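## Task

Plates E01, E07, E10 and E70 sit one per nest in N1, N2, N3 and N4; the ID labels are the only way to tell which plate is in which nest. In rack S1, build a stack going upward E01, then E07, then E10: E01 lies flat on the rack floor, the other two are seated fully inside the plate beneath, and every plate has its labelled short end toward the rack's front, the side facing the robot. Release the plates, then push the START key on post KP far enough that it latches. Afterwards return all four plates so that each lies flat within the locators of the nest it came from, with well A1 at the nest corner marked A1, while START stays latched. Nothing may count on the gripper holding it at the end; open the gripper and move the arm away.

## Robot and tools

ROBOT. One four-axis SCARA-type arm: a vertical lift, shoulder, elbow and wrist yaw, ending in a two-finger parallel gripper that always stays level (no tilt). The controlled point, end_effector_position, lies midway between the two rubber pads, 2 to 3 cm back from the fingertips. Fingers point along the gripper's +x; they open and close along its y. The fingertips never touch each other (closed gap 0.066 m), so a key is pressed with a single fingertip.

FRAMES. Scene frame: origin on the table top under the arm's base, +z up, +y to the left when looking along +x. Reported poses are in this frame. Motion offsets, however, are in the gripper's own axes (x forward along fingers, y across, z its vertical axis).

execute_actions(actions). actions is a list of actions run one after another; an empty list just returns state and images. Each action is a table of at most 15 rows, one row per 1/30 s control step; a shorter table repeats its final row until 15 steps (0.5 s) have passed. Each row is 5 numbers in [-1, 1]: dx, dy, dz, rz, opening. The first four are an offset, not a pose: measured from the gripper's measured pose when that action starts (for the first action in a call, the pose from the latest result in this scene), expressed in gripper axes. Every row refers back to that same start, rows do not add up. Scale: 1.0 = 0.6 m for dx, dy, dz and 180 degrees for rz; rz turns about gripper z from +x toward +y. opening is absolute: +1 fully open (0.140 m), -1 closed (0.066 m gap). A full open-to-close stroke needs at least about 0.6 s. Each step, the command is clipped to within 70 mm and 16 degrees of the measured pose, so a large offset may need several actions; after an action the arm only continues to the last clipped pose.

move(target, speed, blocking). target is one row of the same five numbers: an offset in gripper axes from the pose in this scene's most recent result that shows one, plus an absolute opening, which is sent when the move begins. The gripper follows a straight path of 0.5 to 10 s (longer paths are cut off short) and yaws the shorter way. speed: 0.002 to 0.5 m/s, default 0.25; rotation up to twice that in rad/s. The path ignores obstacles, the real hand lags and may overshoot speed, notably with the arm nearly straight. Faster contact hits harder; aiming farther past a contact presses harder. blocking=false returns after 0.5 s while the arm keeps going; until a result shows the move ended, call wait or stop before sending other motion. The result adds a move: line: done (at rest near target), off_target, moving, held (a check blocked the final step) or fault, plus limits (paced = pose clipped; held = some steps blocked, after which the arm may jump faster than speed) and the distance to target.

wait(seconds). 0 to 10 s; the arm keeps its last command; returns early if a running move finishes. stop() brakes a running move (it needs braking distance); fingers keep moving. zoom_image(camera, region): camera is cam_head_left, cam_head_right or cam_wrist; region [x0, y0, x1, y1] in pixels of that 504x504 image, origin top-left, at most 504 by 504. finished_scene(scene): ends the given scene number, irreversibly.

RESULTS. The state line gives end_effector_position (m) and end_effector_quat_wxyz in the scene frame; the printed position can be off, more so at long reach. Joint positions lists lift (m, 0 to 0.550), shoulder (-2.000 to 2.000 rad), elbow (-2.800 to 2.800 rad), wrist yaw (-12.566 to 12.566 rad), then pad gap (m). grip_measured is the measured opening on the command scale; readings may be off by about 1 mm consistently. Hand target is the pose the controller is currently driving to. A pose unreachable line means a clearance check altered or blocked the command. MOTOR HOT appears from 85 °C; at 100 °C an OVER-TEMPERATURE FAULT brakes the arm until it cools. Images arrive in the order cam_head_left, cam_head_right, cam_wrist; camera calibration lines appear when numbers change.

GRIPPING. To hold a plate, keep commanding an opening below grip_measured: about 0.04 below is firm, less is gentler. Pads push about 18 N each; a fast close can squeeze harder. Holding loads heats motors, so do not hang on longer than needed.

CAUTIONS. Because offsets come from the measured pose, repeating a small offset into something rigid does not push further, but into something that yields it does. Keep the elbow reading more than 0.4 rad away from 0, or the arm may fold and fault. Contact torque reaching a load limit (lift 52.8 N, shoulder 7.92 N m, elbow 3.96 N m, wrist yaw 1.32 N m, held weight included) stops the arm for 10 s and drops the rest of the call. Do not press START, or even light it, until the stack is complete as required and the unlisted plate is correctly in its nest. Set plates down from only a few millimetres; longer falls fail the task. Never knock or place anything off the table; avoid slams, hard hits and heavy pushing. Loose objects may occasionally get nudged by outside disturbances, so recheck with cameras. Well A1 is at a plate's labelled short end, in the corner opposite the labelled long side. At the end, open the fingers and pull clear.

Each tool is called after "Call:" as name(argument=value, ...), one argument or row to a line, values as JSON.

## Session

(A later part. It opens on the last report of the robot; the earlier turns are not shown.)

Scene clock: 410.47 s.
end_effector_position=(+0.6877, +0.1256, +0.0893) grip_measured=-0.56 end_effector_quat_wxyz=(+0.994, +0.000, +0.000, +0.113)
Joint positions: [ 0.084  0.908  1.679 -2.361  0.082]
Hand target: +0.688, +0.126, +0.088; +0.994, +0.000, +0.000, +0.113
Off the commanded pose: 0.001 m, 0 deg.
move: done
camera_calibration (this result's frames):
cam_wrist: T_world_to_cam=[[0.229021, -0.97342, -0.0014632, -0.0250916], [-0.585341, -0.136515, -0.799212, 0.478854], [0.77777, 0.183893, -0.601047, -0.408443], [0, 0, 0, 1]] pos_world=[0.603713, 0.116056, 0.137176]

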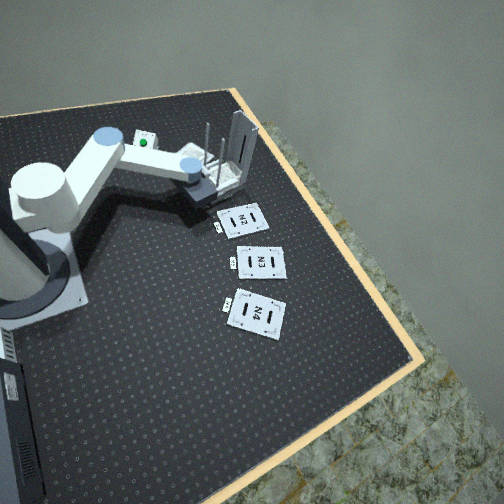

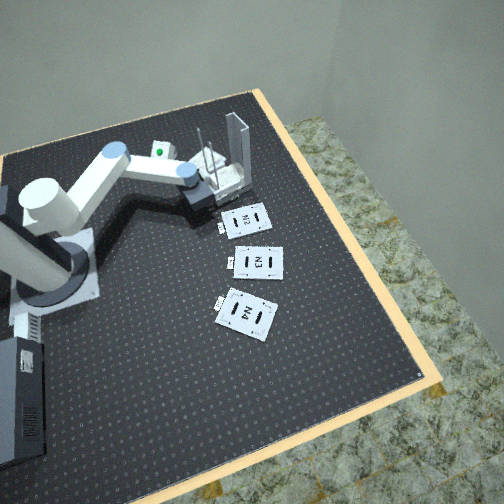

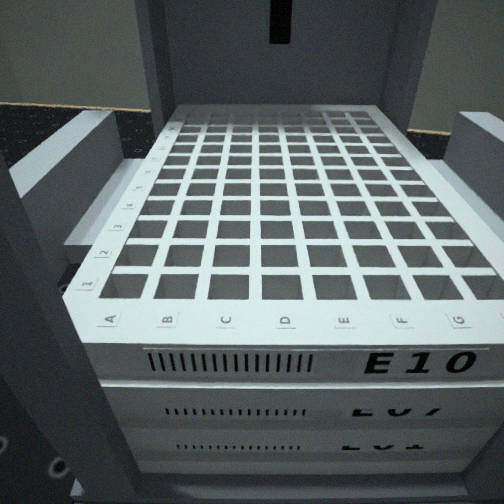

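Call:
execute_actions(
  actions=[
    [[0,0,0.0005,0,-0.5],[0,0,0.0005,0,-0.45],[0,0,0.0005,0,-0.4],[0,0,0.0005,0,-0.3],[0,0,0.0005,0,-0.2],[0,0,0.0005,0,-0.1],[0,0,0.0005,0,0.0]],
  ],
)

Call:
move(
  target=[-0.17, 0, 0, 0, 0.0],
  speed=0.25,
)

Call:
zoom_image(
  camera="cam_wrist",
  region=[130, 40, 430, 260],
)

Scene clock: 413.50 s.
end_effector_position=(+0.6877, +0.1256, +0.0896) grip_measured=+0.00 end_effector_quat_wxyz=(+0.994, +0.000, +0.000, +0.113)
Joint positions: [ 0.085  0.908  1.679 -2.361  0.103]
Hand target: +0.688, +0.126, +0.090; +0.994, +0.000, +0.000, +0.113
Off the commanded pose: 0.000 m, 0 deg.
camera_calibration (this result's frames):
cam_wrist: T_world_to_cam=[[0.229004, -0.973424, -0.0014632, -0.0250805], [-0.585343, -0.136504, -0.799212, 0.47914], [0.777773, 0.183879, -0.601047, -0.408228], [0, 0, 0, 1]] pos_world=[0.603714, 0.116055, 0.137534]

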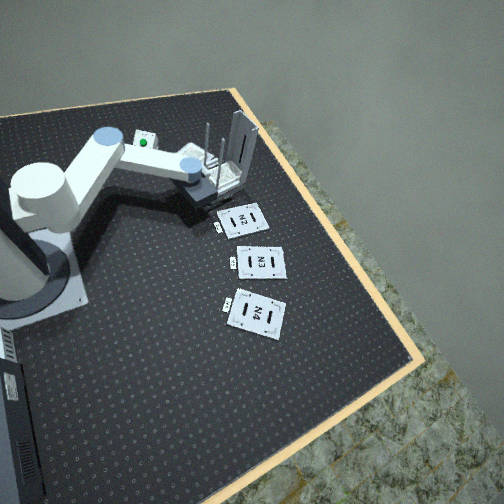

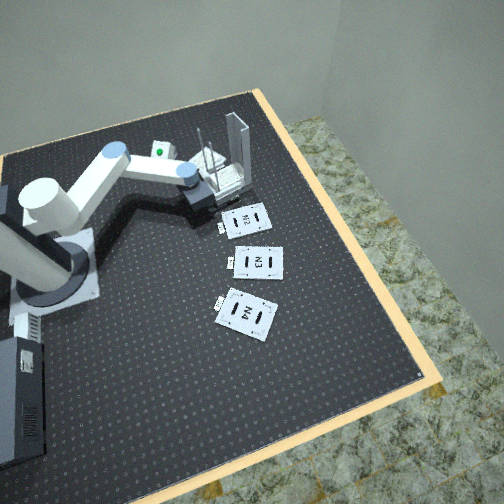

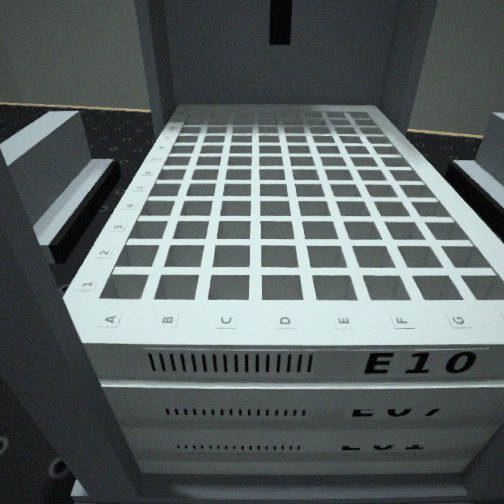

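Scene clock: 414.33 s.
end_effector_position=(+0.5882, +0.1027, +0.0896) grip_measured=+0.00 end_effector_quat_wxyz=(+0.994, +0.000, +0.000, +0.112)
Joint positions: [ 0.085  1.128  1.155 -2.058  0.103]
Hand target: +0.588, +0.103, +0.090; +0.994, +0.000, +0.000, +0.113
Off the commanded pose: 0.000 m, 0 deg.
move: done
camera_calibration (this result's frames):
cam_wrist: T_world_to_cam=[[0.228692, -0.973498, -0.0014632, -0.0244029], [-0.585387, -0.136317, -0.799212, 0.417789], [0.777832, 0.18363, -0.601047, -0.326661], [0, 0, 0, 1]] pos_world=[0.504236, 0.0931804, 0.137528]

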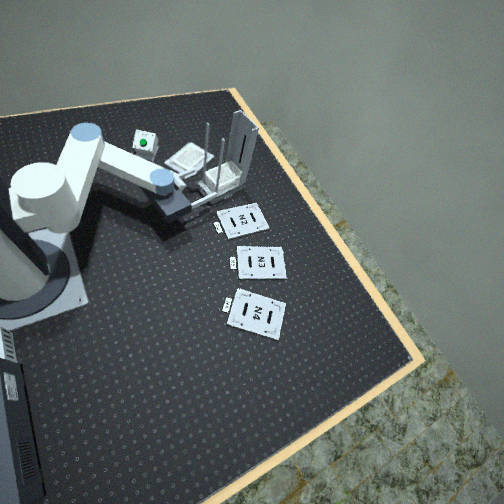

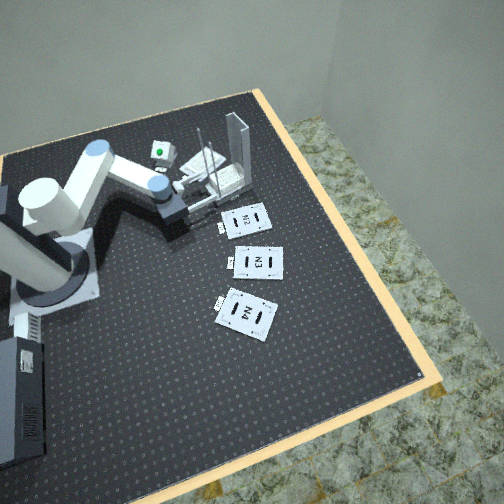

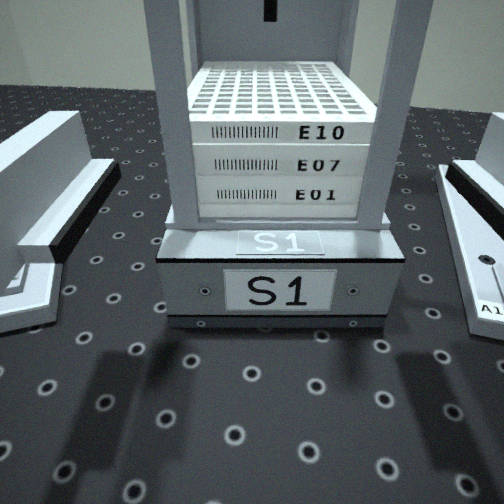

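Region (130, 40, 430, 260) of cam_wrist's 504x504 image, scaled by 1.680, with more detail than that image has; it fills the top 370 rows of this view, and the rest is white.

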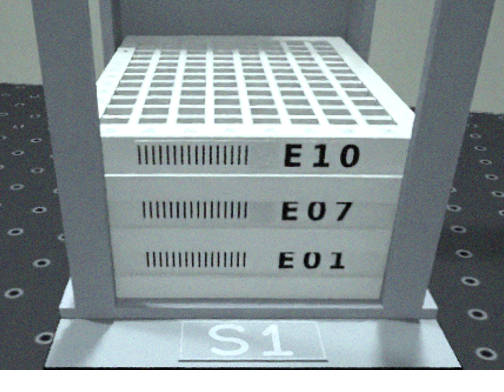

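Call:
move(
  target=[-0.1265, 0.1885, 0.02, 0.106, 1],
  speed=0.4,
)

Scene clock: 419.57 s.
end_effector_position=(+0.4889, +0.1960, +0.1016) grip_measured=+1.00 end_effector_quat_wxyz=(+0.961, +0.000, +0.000, +0.276)
Joint positions: [ 0.097  1.519  0.905 -1.865  0.14 ]
Hand target: +0.489, +0.196, +0.102; +0.961, +0.000, +0.000, +0.276
Off the commanded pose: 0.000 m, 0 deg.
move: done
camera_calibration (this result's frames):
cam_wrist: T_world_to_cam=[[0.534856, -0.844942, -0.0014632, -0.0857022], [-0.508476, -0.320486, -0.799212, 0.380434], [0.674819, 0.428208, -0.601047, -0.256916], [0, 0, 0, 1]] pos_world=[0.412652, 0.159524, 0.149503]

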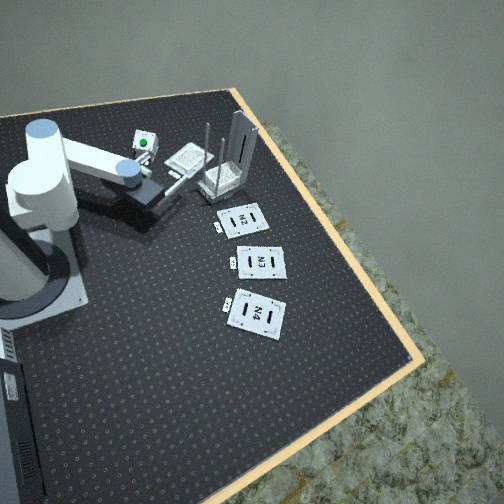

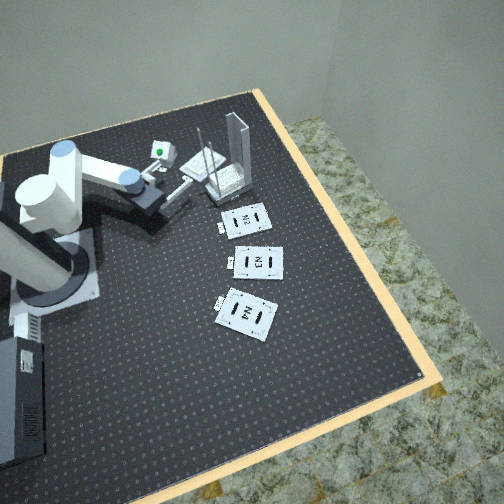

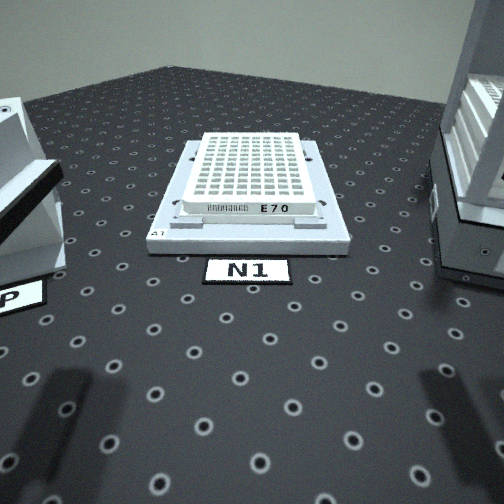

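Call:
zoom_image(
  camera="cam_wrist",
  region=[130, 120, 370, 270],
)

Region (130, 120, 370, 270) of cam_wrist's 504x504 image, scaled by 2.100, with more detail than that image has; it fills the top 315 rows of this view, and the rest is white.

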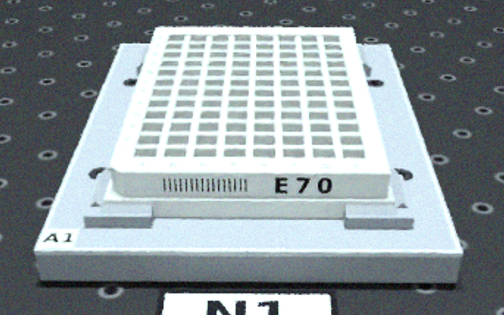

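Call:
move(
  target=[-0.062, 0.086, 0, 0.183, 1],
  speed=0.3,
)

Scene clock: 425.90 s.
end_effector_position=(+0.4300, +0.2200, +0.1016) grip_measured=+1.00 end_effector_quat_wxyz=(+0.844, +0.000, +0.000, +0.537)
Joint positions: [ 0.097  1.423  0.847 -1.136  0.14 ]
Hand target: +0.430, +0.220, +0.102; +0.844, +0.000, +0.000, +0.537
Off the commanded pose: 0.000 m, 0 deg.
move: done
camera_calibration (this result's frames):
cam_wrist: T_world_to_cam=[[0.908228, -0.418472, -0.0014632, -0.288289], [-0.252584, -0.5454, -0.799212, 0.29764], [0.33365, 0.726237, -0.601047, -0.146332], [0, 0, 0, 1]] pos_world=[0.385835, 0.147963, 0.149503]

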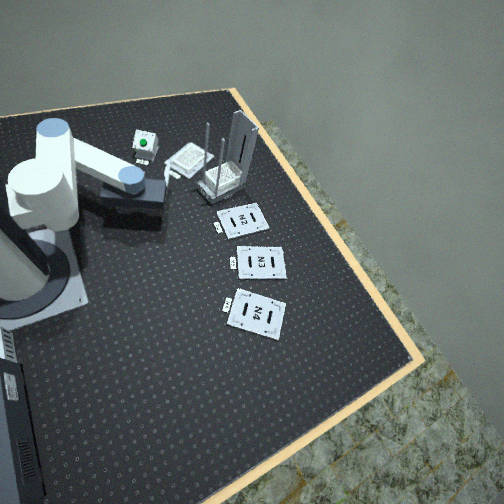

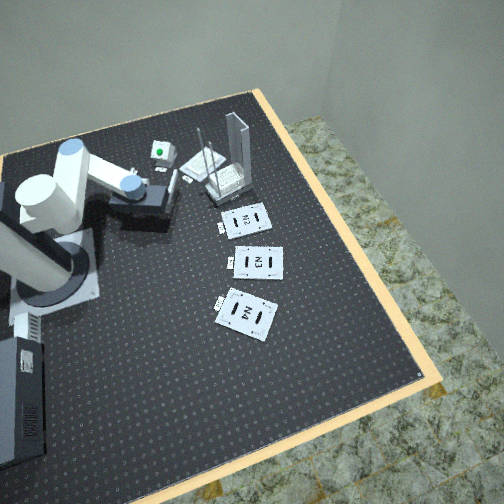

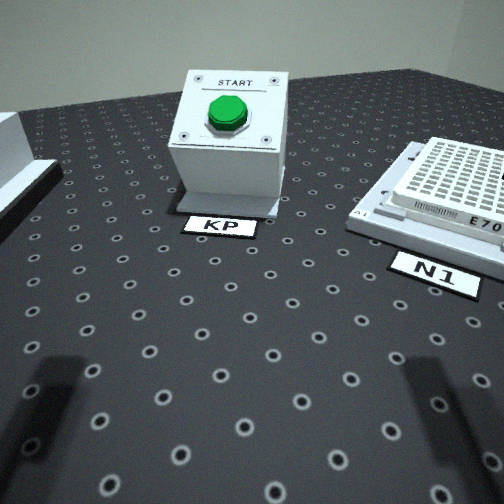

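Call:
zoom_image(
  camera="cam_wrist",
  region=[140, 50, 320, 250],
)

Call:
zoom_image(
  camera="cam_head_left",
  region=[110, 115, 180, 175],
)

Call:
zoom_image(
  camera="cam_head_right",
  region=[130, 125, 200, 185],
)

Region (140, 50, 320, 250) of cam_wrist's 504x504 image, scaled by 2.520, with more detail than that image has; it fills the left 454 columns of this view, and the rest is white.

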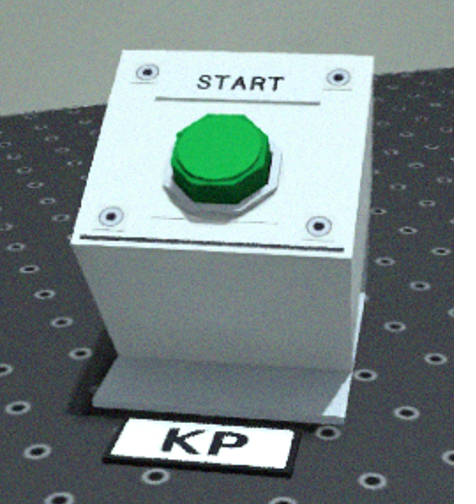

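Region (110, 115, 180, 175) of cam_head_left's 504x504 image, scaled by 7.200, with more detail than that image has; it fills the top 432 rows of this view, and the rest is white.

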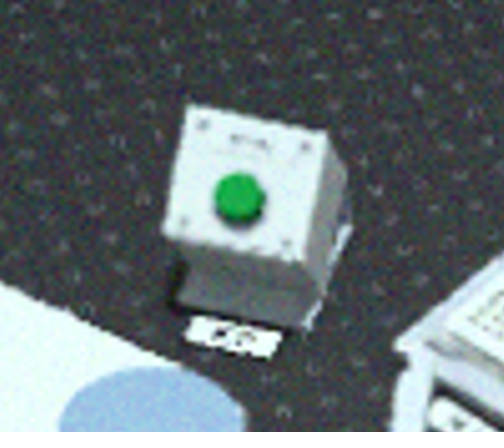

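Region (130, 125, 200, 185) of cam_head_right's 504x504 image, scaled by 7.200, with more detail than that image has; it fills the top 432 rows of this view, and the rest is white.

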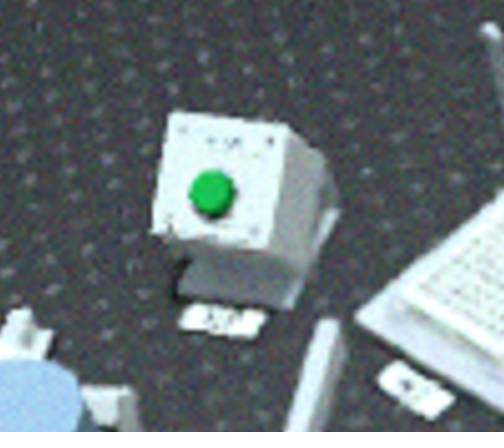

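Call:
move(
  target=[0.1814, -0.0125, 0.03, -0.0608, -1],
  speed=0.2,
)

Scene clock: 447.87 s.
end_effector_position=(+0.4828, +0.3156, +0.1196) grip_measured=-0.99 end_effector_quat_wxyz=(+0.891, +0.000, +0.000, +0.454)
Joint positions: [ 0.115  1.576  1.236 -1.868  0.066]
Hand target: +0.483, +0.315, +0.120; +0.891, +0.000, +0.000, +0.454
Off the commanded pose: 0.000 m, 0 deg.
move: done
camera_calibration (this result's frames):
cam_wrist: T_world_to_cam=[[0.812641, -0.582763, -0.0014632, -0.198215], [-0.351219, -0.487755, -0.799212, 0.406907], [0.465038, 0.649986, -0.601047, -0.261852], [0, 0, 0, 1]] pos_world=[0.425762, 0.253159, 0.16753]

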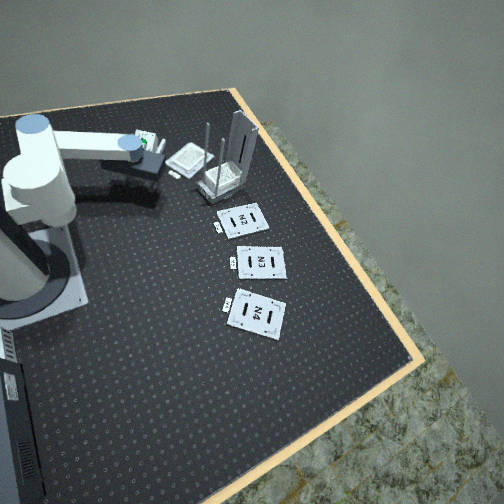

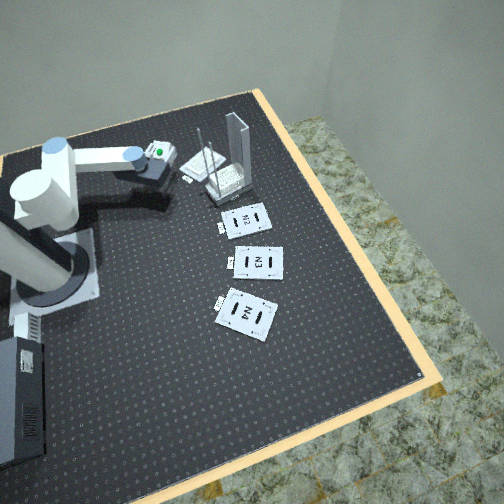

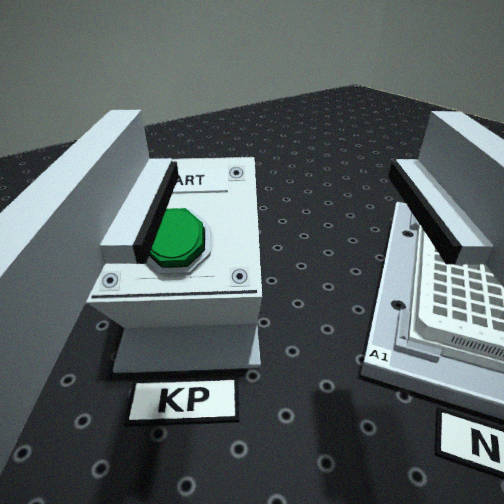

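Call:
move(
  target=[0.0258, -0.001, -0.05, 0, -1],
  speed=0.05,
)

Call:
zoom_image(
  camera="cam_wrist",
  region=[50, 80, 300, 300],
)

Scene clock: 456.70 s.
end_effector_position=(+0.4923, +0.3278, +0.0896) grip_measured=-0.99 end_effector_quat_wxyz=(+0.891, +0.000, +0.000, +0.455)
Joint positions: [ 0.085  1.556  1.309 -1.922  0.066]
Hand target: +0.492, +0.328, +0.090; +0.891, +0.000, +0.000, +0.454
Off the commanded pose: 0.000 m, 0 deg.
move: done
camera_calibration (this result's frames):
cam_wrist: T_world_to_cam=[[0.812903, -0.582397, -0.0014632, -0.19908], [-0.350999, -0.487913, -0.799212, 0.392139], [0.464745, 0.650196, -0.601047, -0.292224], [0, 0, 0, 1]] pos_world=[0.435283, 0.265389, 0.137471]

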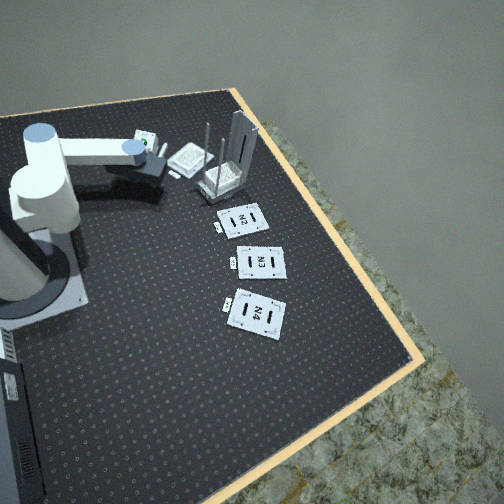

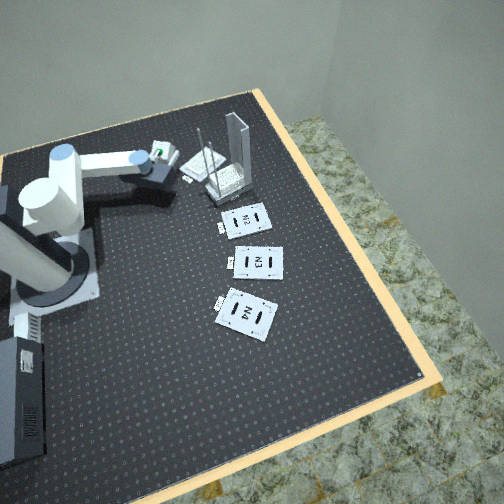

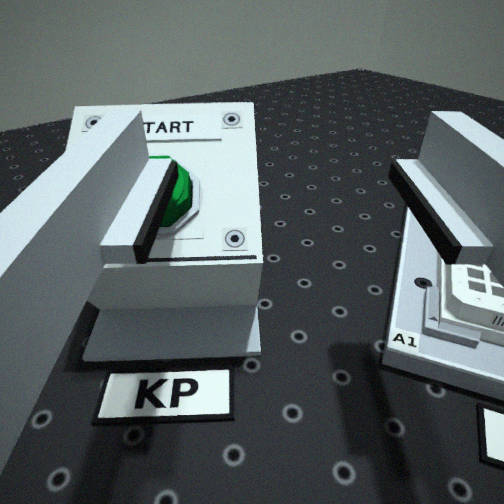

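Region (50, 80, 300, 300) of cam_wrist's 504x504 image, scaled by 2.016, with more detail than that image has; it fills the top 444 rows of this view, and the rest is white.

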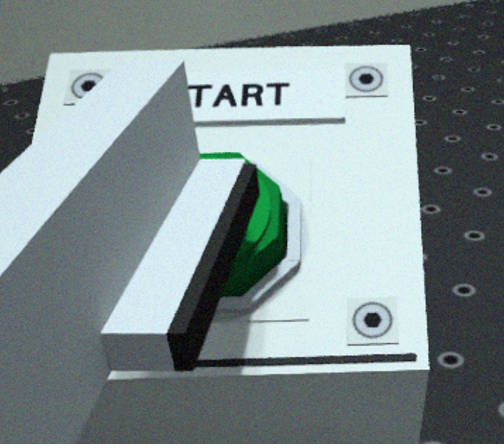

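Call:
zoom_image(
  camera="cam_head_right",
  region=[170, 130, 270, 215],
)

Call:
move(
  target=[0.0075, 0, -0.013, 0, -1],
  speed=0.015,
)

Call:
zoom_image(
  camera="cam_wrist",
  region=[50, 80, 300, 300],
)

Region (170, 130, 270, 215) of cam_head_right's 504x504 image, scaled by 5.040, with more detail than that image has; it fills the top 428 rows of this view, and the rest is white.

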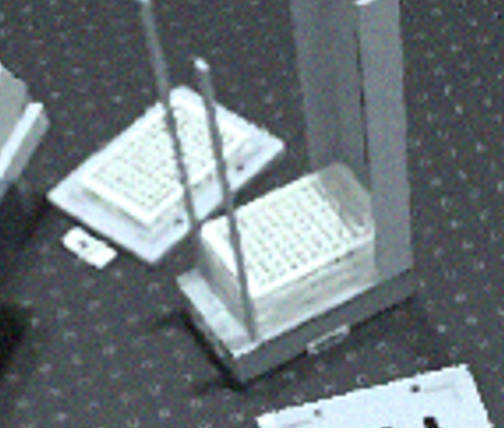

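Scene clock: 459.50 s.
end_effector_position=(+0.4947, +0.3315, +0.0819) grip_measured=-0.99 end_effector_quat_wxyz=(+0.891, +0.000, +0.000, +0.455)
Joint positions: [ 0.077  1.55   1.331 -1.936  0.066]
Hand target: +0.495, +0.331, +0.082; +0.891, +0.000, +0.000, +0.455
Off the commanded pose: 0.000 m, 0 deg.
move: done
camera_calibration (this result's frames):
cam_wrist: T_world_to_cam=[[0.813362, -0.581756, -0.0014632, -0.199414], [-0.350615, -0.48819, -0.799212, 0.388556], [0.464232, 0.650562, -0.601047, -0.300233], [0, 0, 0, 1]] pos_world=[0.437807, 0.268999, 0.129793]

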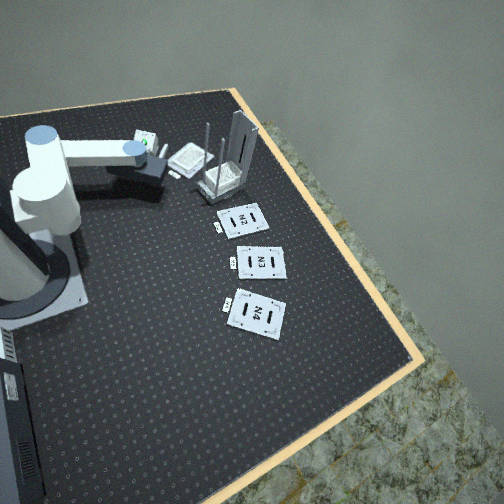

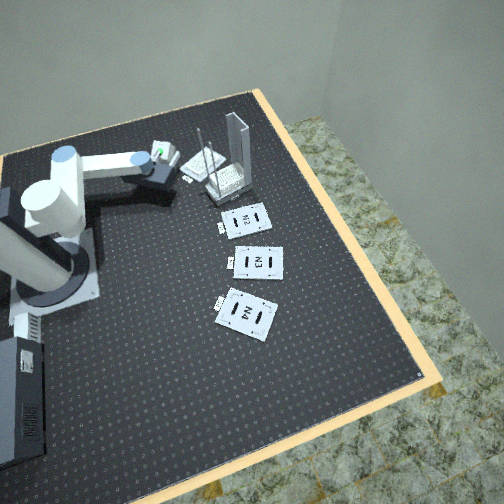

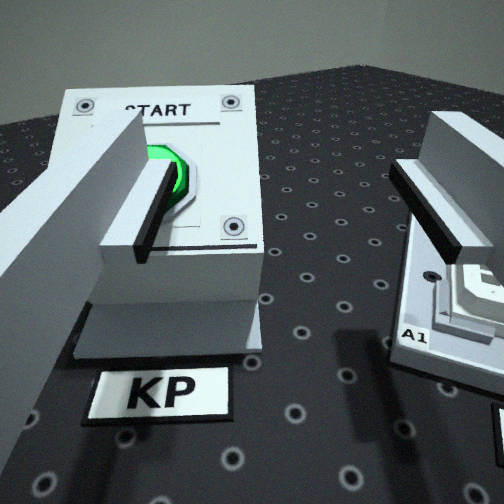

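Region (50, 80, 300, 300) of cam_wrist's 504x504 image, scaled by 2.016, with more detail than that image has; it fills the top 444 rows of this view, and the rest is white.

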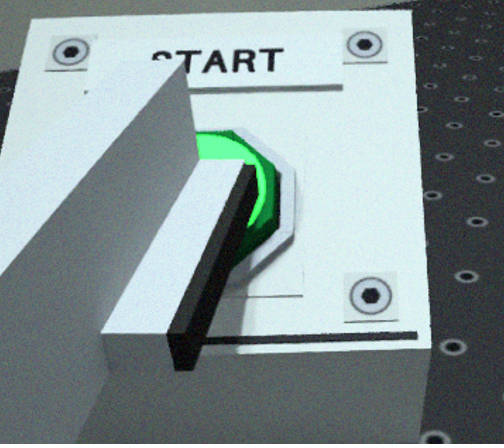

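Call:
move(
  target=[0.0025, 0, -0.0043, 0, -1],
  speed=0.01,
)

Call:
zoom_image(
  camera="cam_wrist",
  region=[50, 80, 300, 300],
)

Scene clock: 461.80 s.
end_effector_position=(+0.4955, +0.3327, +0.0795) grip_measured=-0.99 end_effector_quat_wxyz=(+0.890, +0.000, +0.000, +0.455)
Joint positions: [ 0.075  1.548  1.337 -1.941  0.066]
Hand target: +0.496, +0.333, +0.079; +0.891, +0.000, +0.000, +0.455
Off the commanded pose: 0.000 m, 0 deg.
move: done
camera_calibration (this result's frames):
cam_wrist: T_world_to_cam=[[0.813627, -0.581386, -0.0014632, -0.199611], [-0.350393, -0.488349, -0.799212, 0.387423], [0.463936, 0.650773, -0.601047, -0.302702], [0, 0, 0, 1]] pos_world=[0.438593, 0.270137, 0.127403]

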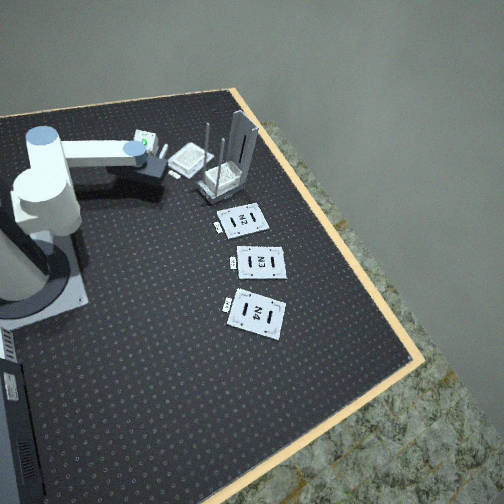

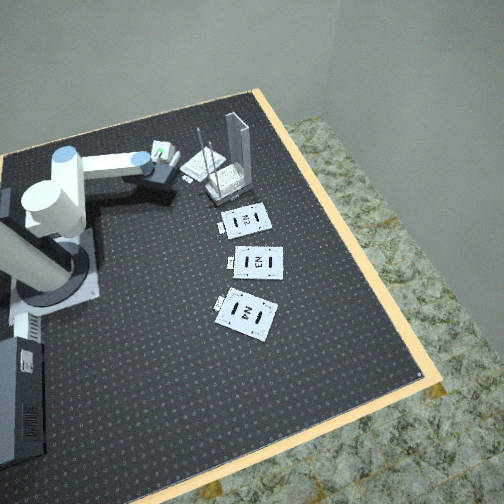

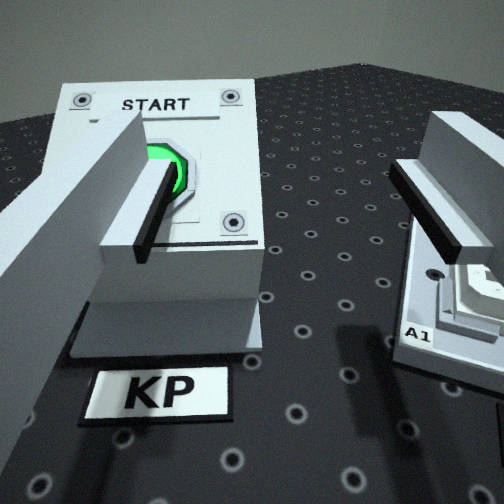

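Region (50, 80, 300, 300) of cam_wrist's 504x504 image, scaled by 2.016, with more detail than that image has; it fills the top 444 rows of this view, and the rest is white.

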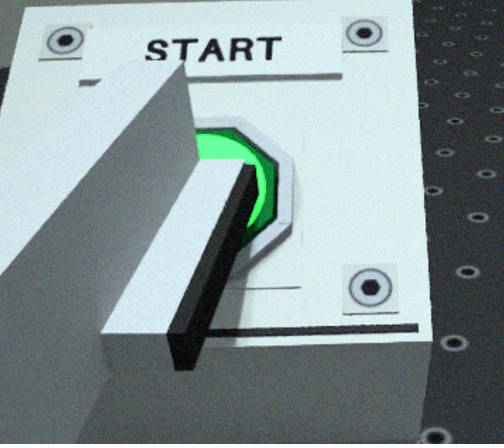

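Call:
move(
  target=[0.0012, 0, -0.0022, 0, -1],
  speed=0.01,
)

Call:
move(
  target=[-0.03, 0, 0.05, 0, -1],
  speed=0.08,
)

Call:
zoom_image(
  camera="cam_wrist",
  region=[50, 120, 300, 340],
)

Scene clock: 464.40 s.
end_effector_position=(+0.4956, +0.3328, +0.0790) grip_measured=-0.99 end_effector_quat_wxyz=(+0.890, +0.000, +0.000, +0.455)
Joint positions: [ 0.074  1.548  1.338 -1.94   0.066]
Hand target: +0.496, +0.333, +0.078; +0.890, +0.000, +0.000, +0.455
Off the commanded pose: 0.001 m, 0 deg.
move: done
camera_calibration (this result's frames):
cam_wrist: T_world_to_cam=[[0.81417, -0.580624, -0.0014632, -0.200149], [-0.349935, -0.488677, -0.799212, 0.387027], [0.463327, 0.651207, -0.601047, -0.302961], [0, 0, 0, 1]] pos_world=[0.43876, 0.27021, 0.12693]

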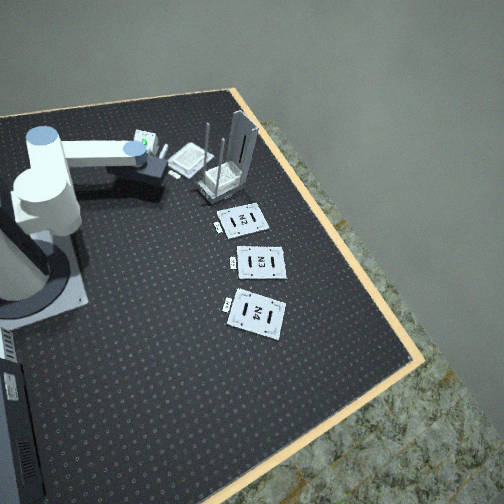

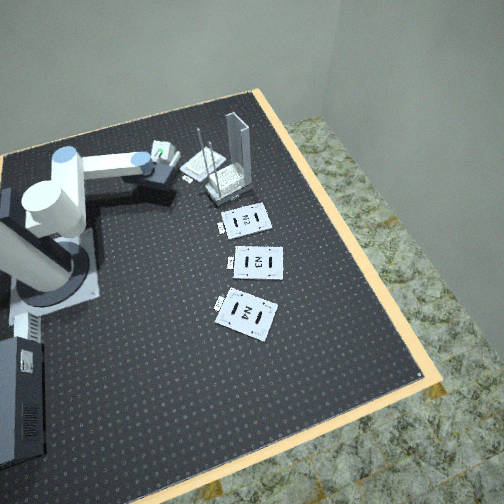

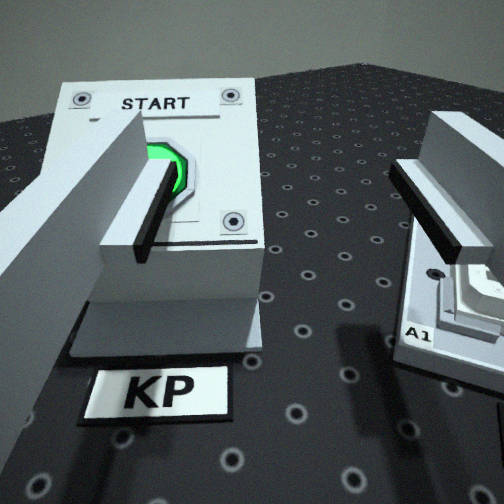

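Scene clock: 465.13 s.
end_effector_position=(+0.4852, +0.3181, +0.1091) grip_measured=-0.99 end_effector_quat_wxyz=(+0.890, +0.000, +0.000, +0.455)
Joint positions: [ 0.104  1.57   1.252 -1.877  0.066]
Hand target: +0.485, +0.318, +0.109; +0.890, +0.000, +0.000, +0.455
Off the commanded pose: 0.000 m, 0 deg.
move: done
camera_calibration (this result's frames):
cam_wrist: T_world_to_cam=[[0.813839, -0.581089, -0.0014632, -0.199835], [-0.350214, -0.488477, -0.799212, 0.400277], [0.463698, 0.650942, -0.601047, -0.27057], [0, 0, 0, 1]] pos_world=[0.42828, 0.25553, 0.156989]

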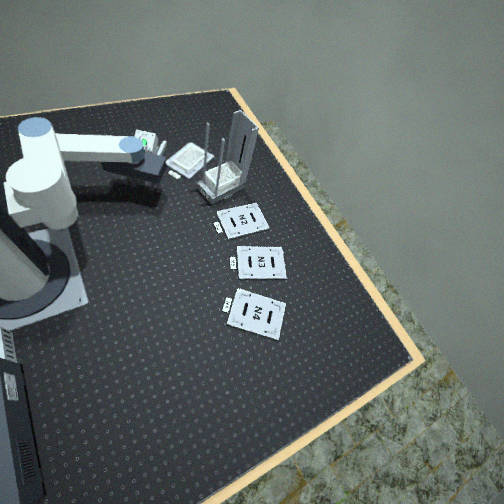

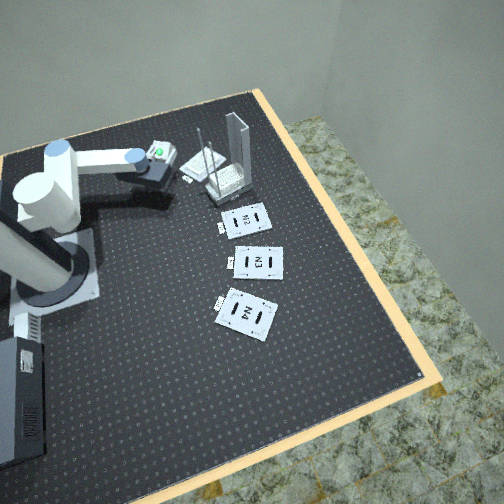

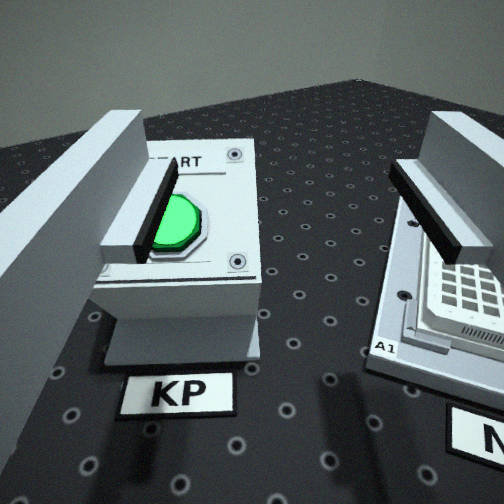

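Region (50, 120, 300, 340) of cam_wrist's 504x504 image, scaled by 2.016, with more detail than that image has; it fills the top 444 rows of this view, and the rest is white.

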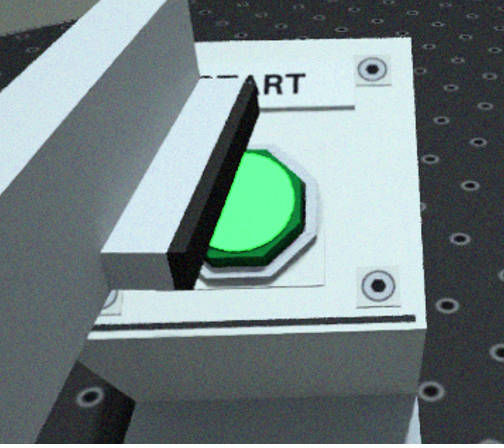

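Call:
move(
  target=[-0.1905, -0.3495, -0.0327, -0.2291, 0.0],
  speed=0.4,
)

Scene clock: 471.50 s.
end_effector_position=(+0.5883, +0.1026, +0.0895) grip_measured=+0.00 end_effector_quat_wxyz=(+0.994, +0.000, +0.000, +0.112)
Joint positions: [ 0.084  1.128  1.155 -2.058  0.103]
Hand target: +0.588, +0.103, +0.089; +0.994, +0.000, +0.000, +0.113
Off the commanded pose: 0.000 m, 0 deg.
move: done
camera_calibration (this result's frames):
cam_wrist: T_world_to_cam=[[0.22871, -0.973494, -0.0014632, -0.0244985], [-0.585384, -0.136327, -0.799212, 0.417684], [0.777829, 0.183644, -0.601047, -0.326756], [0, 0, 0, 1]] pos_world=[0.504269, 0.0930993, 0.137386]

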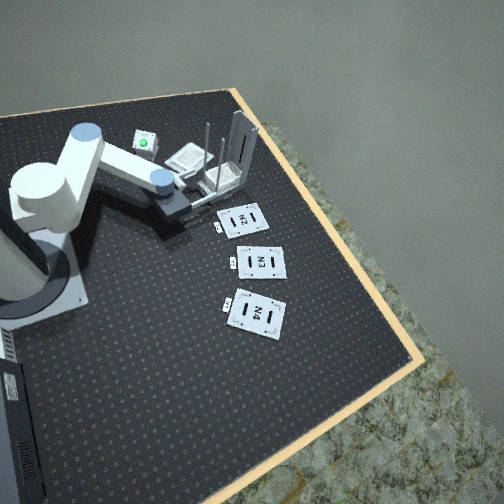

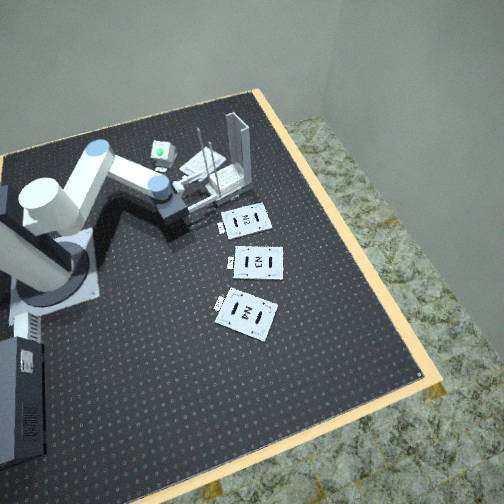

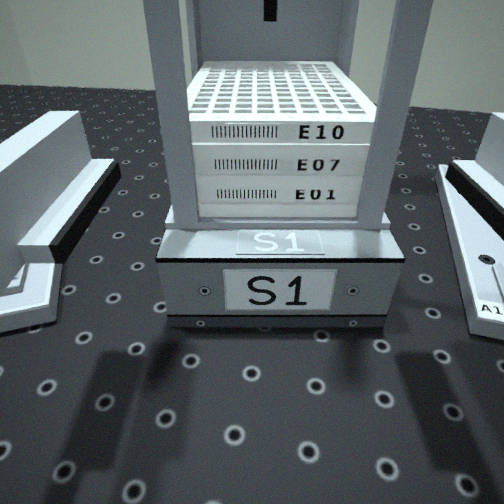

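Call:
move(
  target=[0.17, 0.0002, 0.0002, 0, 0.0],
  speed=0.2,
)

Call:
zoom_image(
  camera="cam_wrist",
  region=[0, 280, 252, 440],
)

Scene clock: 473.73 s.
end_effector_position=(+0.6877, +0.1256, +0.0896) grip_measured=+0.00 end_effector_quat_wxyz=(+0.994, +0.000, +0.000, +0.113)
Joint positions: [ 0.085  0.908  1.679 -2.361  0.103]
Hand target: +0.688, +0.126, +0.090; +0.994, +0.000, +0.000, +0.112
Off the commanded pose: 0.000 m, 0 deg.
move: done
camera_calibration (this result's frames):
cam_wrist: T_world_to_cam=[[0.228959, -0.973435, -0.0014632, -0.0250699], [-0.585349, -0.136477, -0.799212, 0.479069], [0.777782, 0.183843, -0.601047, -0.408274], [0, 0, 0, 1]] pos_world=[0.603711, 0.116036, 0.137449]

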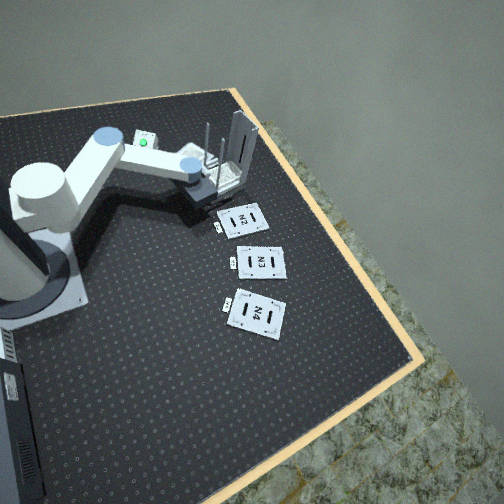

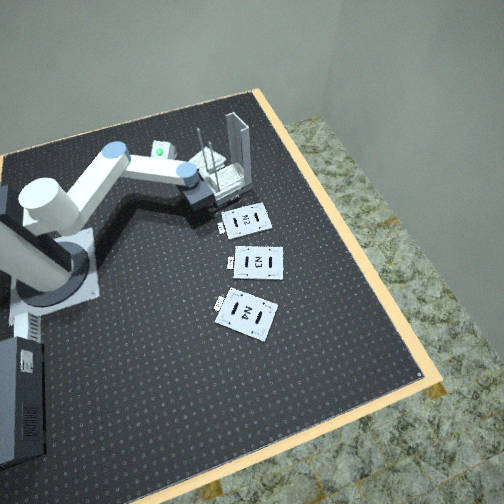

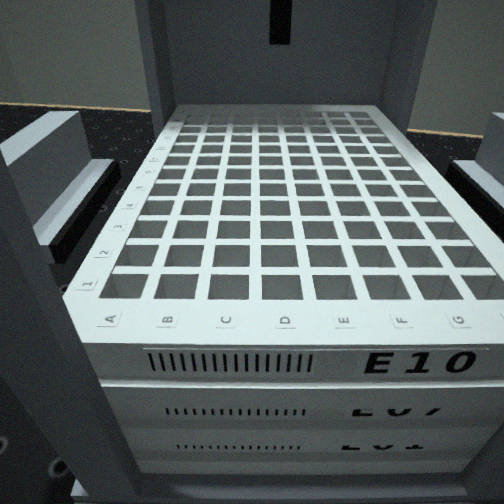

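Region (0, 280, 252, 440) of cam_wrist's 504x504 image, scaled by 2.000, with more detail than that image has; it fills the top 320 rows of this view, and the rest is white.

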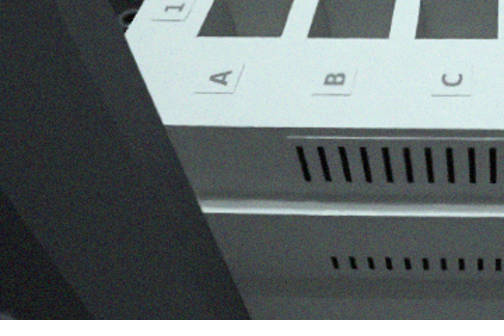

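Call:
execute_actions(
  actions=[
    [[0,0,0,0,-0.1],[0,0,0,0,-0.2],[0,0,0,0,-0.3],[0,0,0,0,-0.4],[0,0,0,0,-0.45],[0,0,0,0,-0.45],[0,0,0,0,-0.45],[0,0,0,0,-0.45],[0,0,0,0,-0.47],[0,0,0,0,-0.49],[0,0,0,0,-0.51],[0,0,0,0,-0.53],[0,0,0,0,-0.54],[0,0,0,0,-0.55],[0,0,0,0,-0.56]],
    [[0,0,0,0,-0.57],[0,0,0,0,-0.58],[0,0,0,0,-0.59],[0,0,0,0,-0.60],[0,0,0,0,-0.61],[0,0,0,0,-0.62]],
  ],
)

Call:
move(
  target=[0, 0, 0.3925, 0, -0.62],
  speed=0.25,
)

Call:
zoom_image(
  camera="cam_wrist",
  region=[0, 280, 252, 440],
)

Scene clock: 479.47 s.
end_effector_position=(+0.6877, +0.1256, +0.0896) grip_measured=-0.56 end_effector_quat_wxyz=(+0.994, +0.000, +0.000, +0.113)
Joint positions: [ 0.085  0.908  1.679 -2.361  0.082]
Hand target: +0.688, +0.126, +0.090; +0.994, +0.000, +0.000, +0.113
Off the commanded pose: 0.000 m, 0 deg.
camera_calibration (this result's frames):
cam_wrist: T_world_to_cam=[[0.228937, -0.97344, -0.0014632, -0.0250637], [-0.585352, -0.136464, -0.799212, 0.479069], [0.777786, 0.183826, -0.601047, -0.408273], [0, 0, 0, 1]] pos_world=[0.603711, 0.116029, 0.13745]

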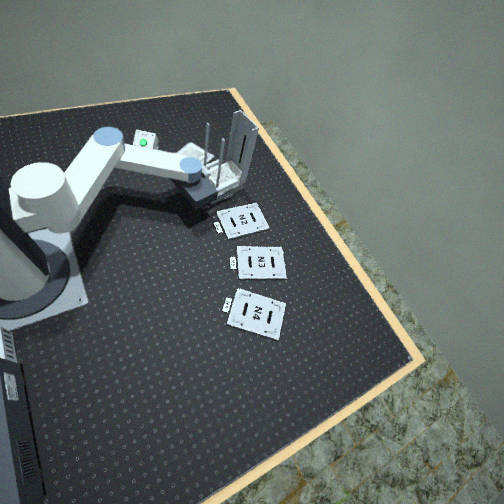

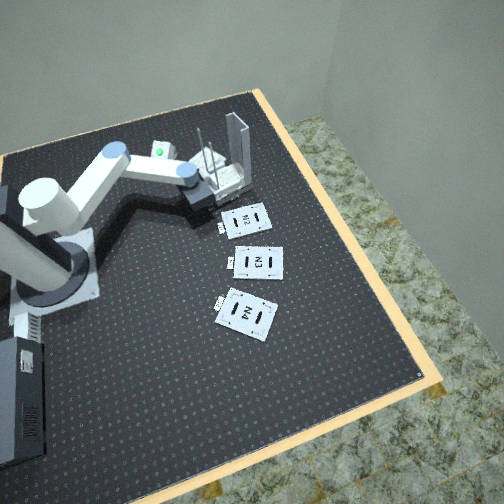

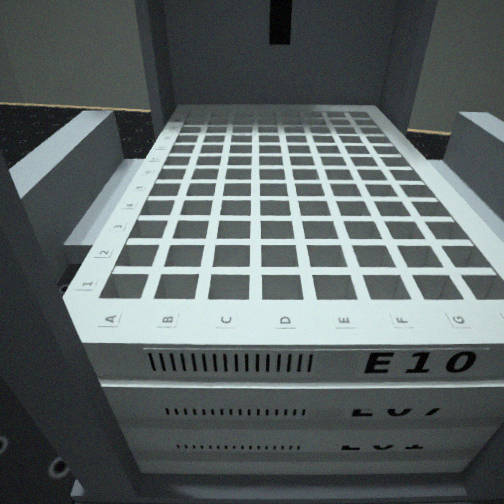

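Scene clock: 480.83 s.
end_effector_position=(+0.6877, +0.1256, +0.3251) grip_measured=-0.56 end_effector_quat_wxyz=(+0.994, +0.000, +0.000, +0.113)
Joint positions: [ 0.32   0.908  1.679 -2.361  0.082]
Hand target: +0.688, +0.126, +0.325; +0.994, +0.000, +0.000, +0.113
Off the commanded pose: 0.000 m, 0 deg.
move: done
camera_calibration (this result's frames):
cam_wrist: T_world_to_cam=[[0.228994, -0.973427, -0.0014632, -0.0247402], [-0.585344, -0.136498, -0.799212, 0.667324], [0.777775, 0.183871, -0.601047, -0.266704], [0, 0, 0, 1]] pos_world=[0.603715, 0.116045, 0.372996]

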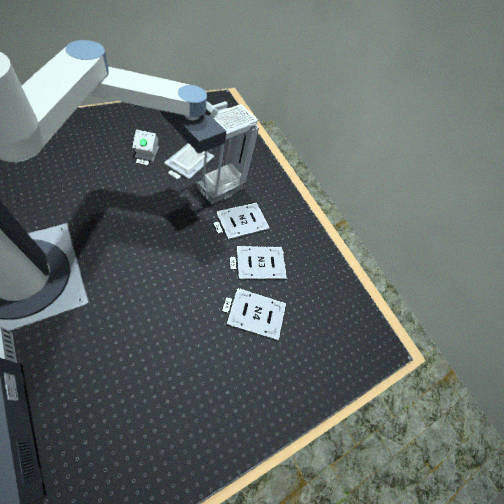

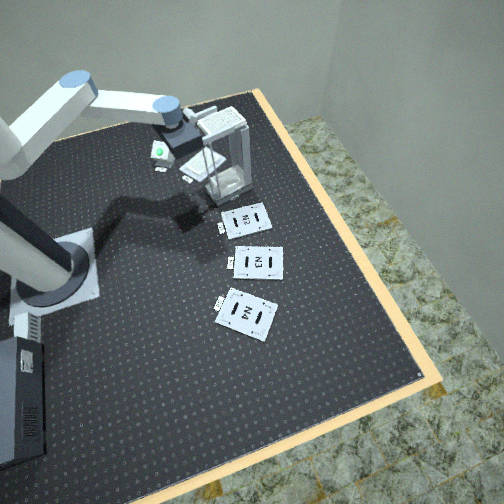

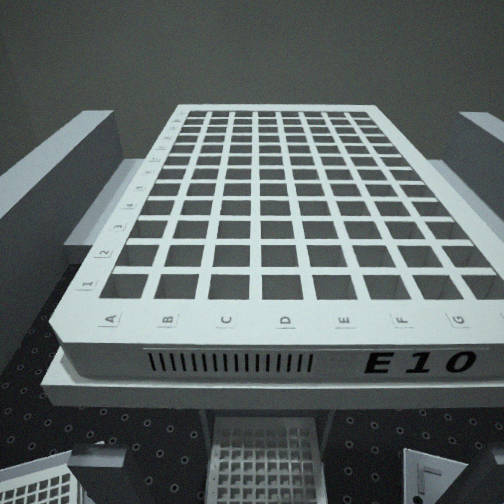

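Region (0, 280, 252, 440) of cam_wrist's 504x504 image, scaled by 2.000, with more detail than that image has; it fills the top 320 rows of this view, and the rest is white.

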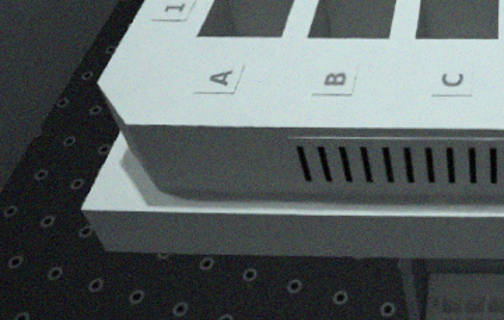

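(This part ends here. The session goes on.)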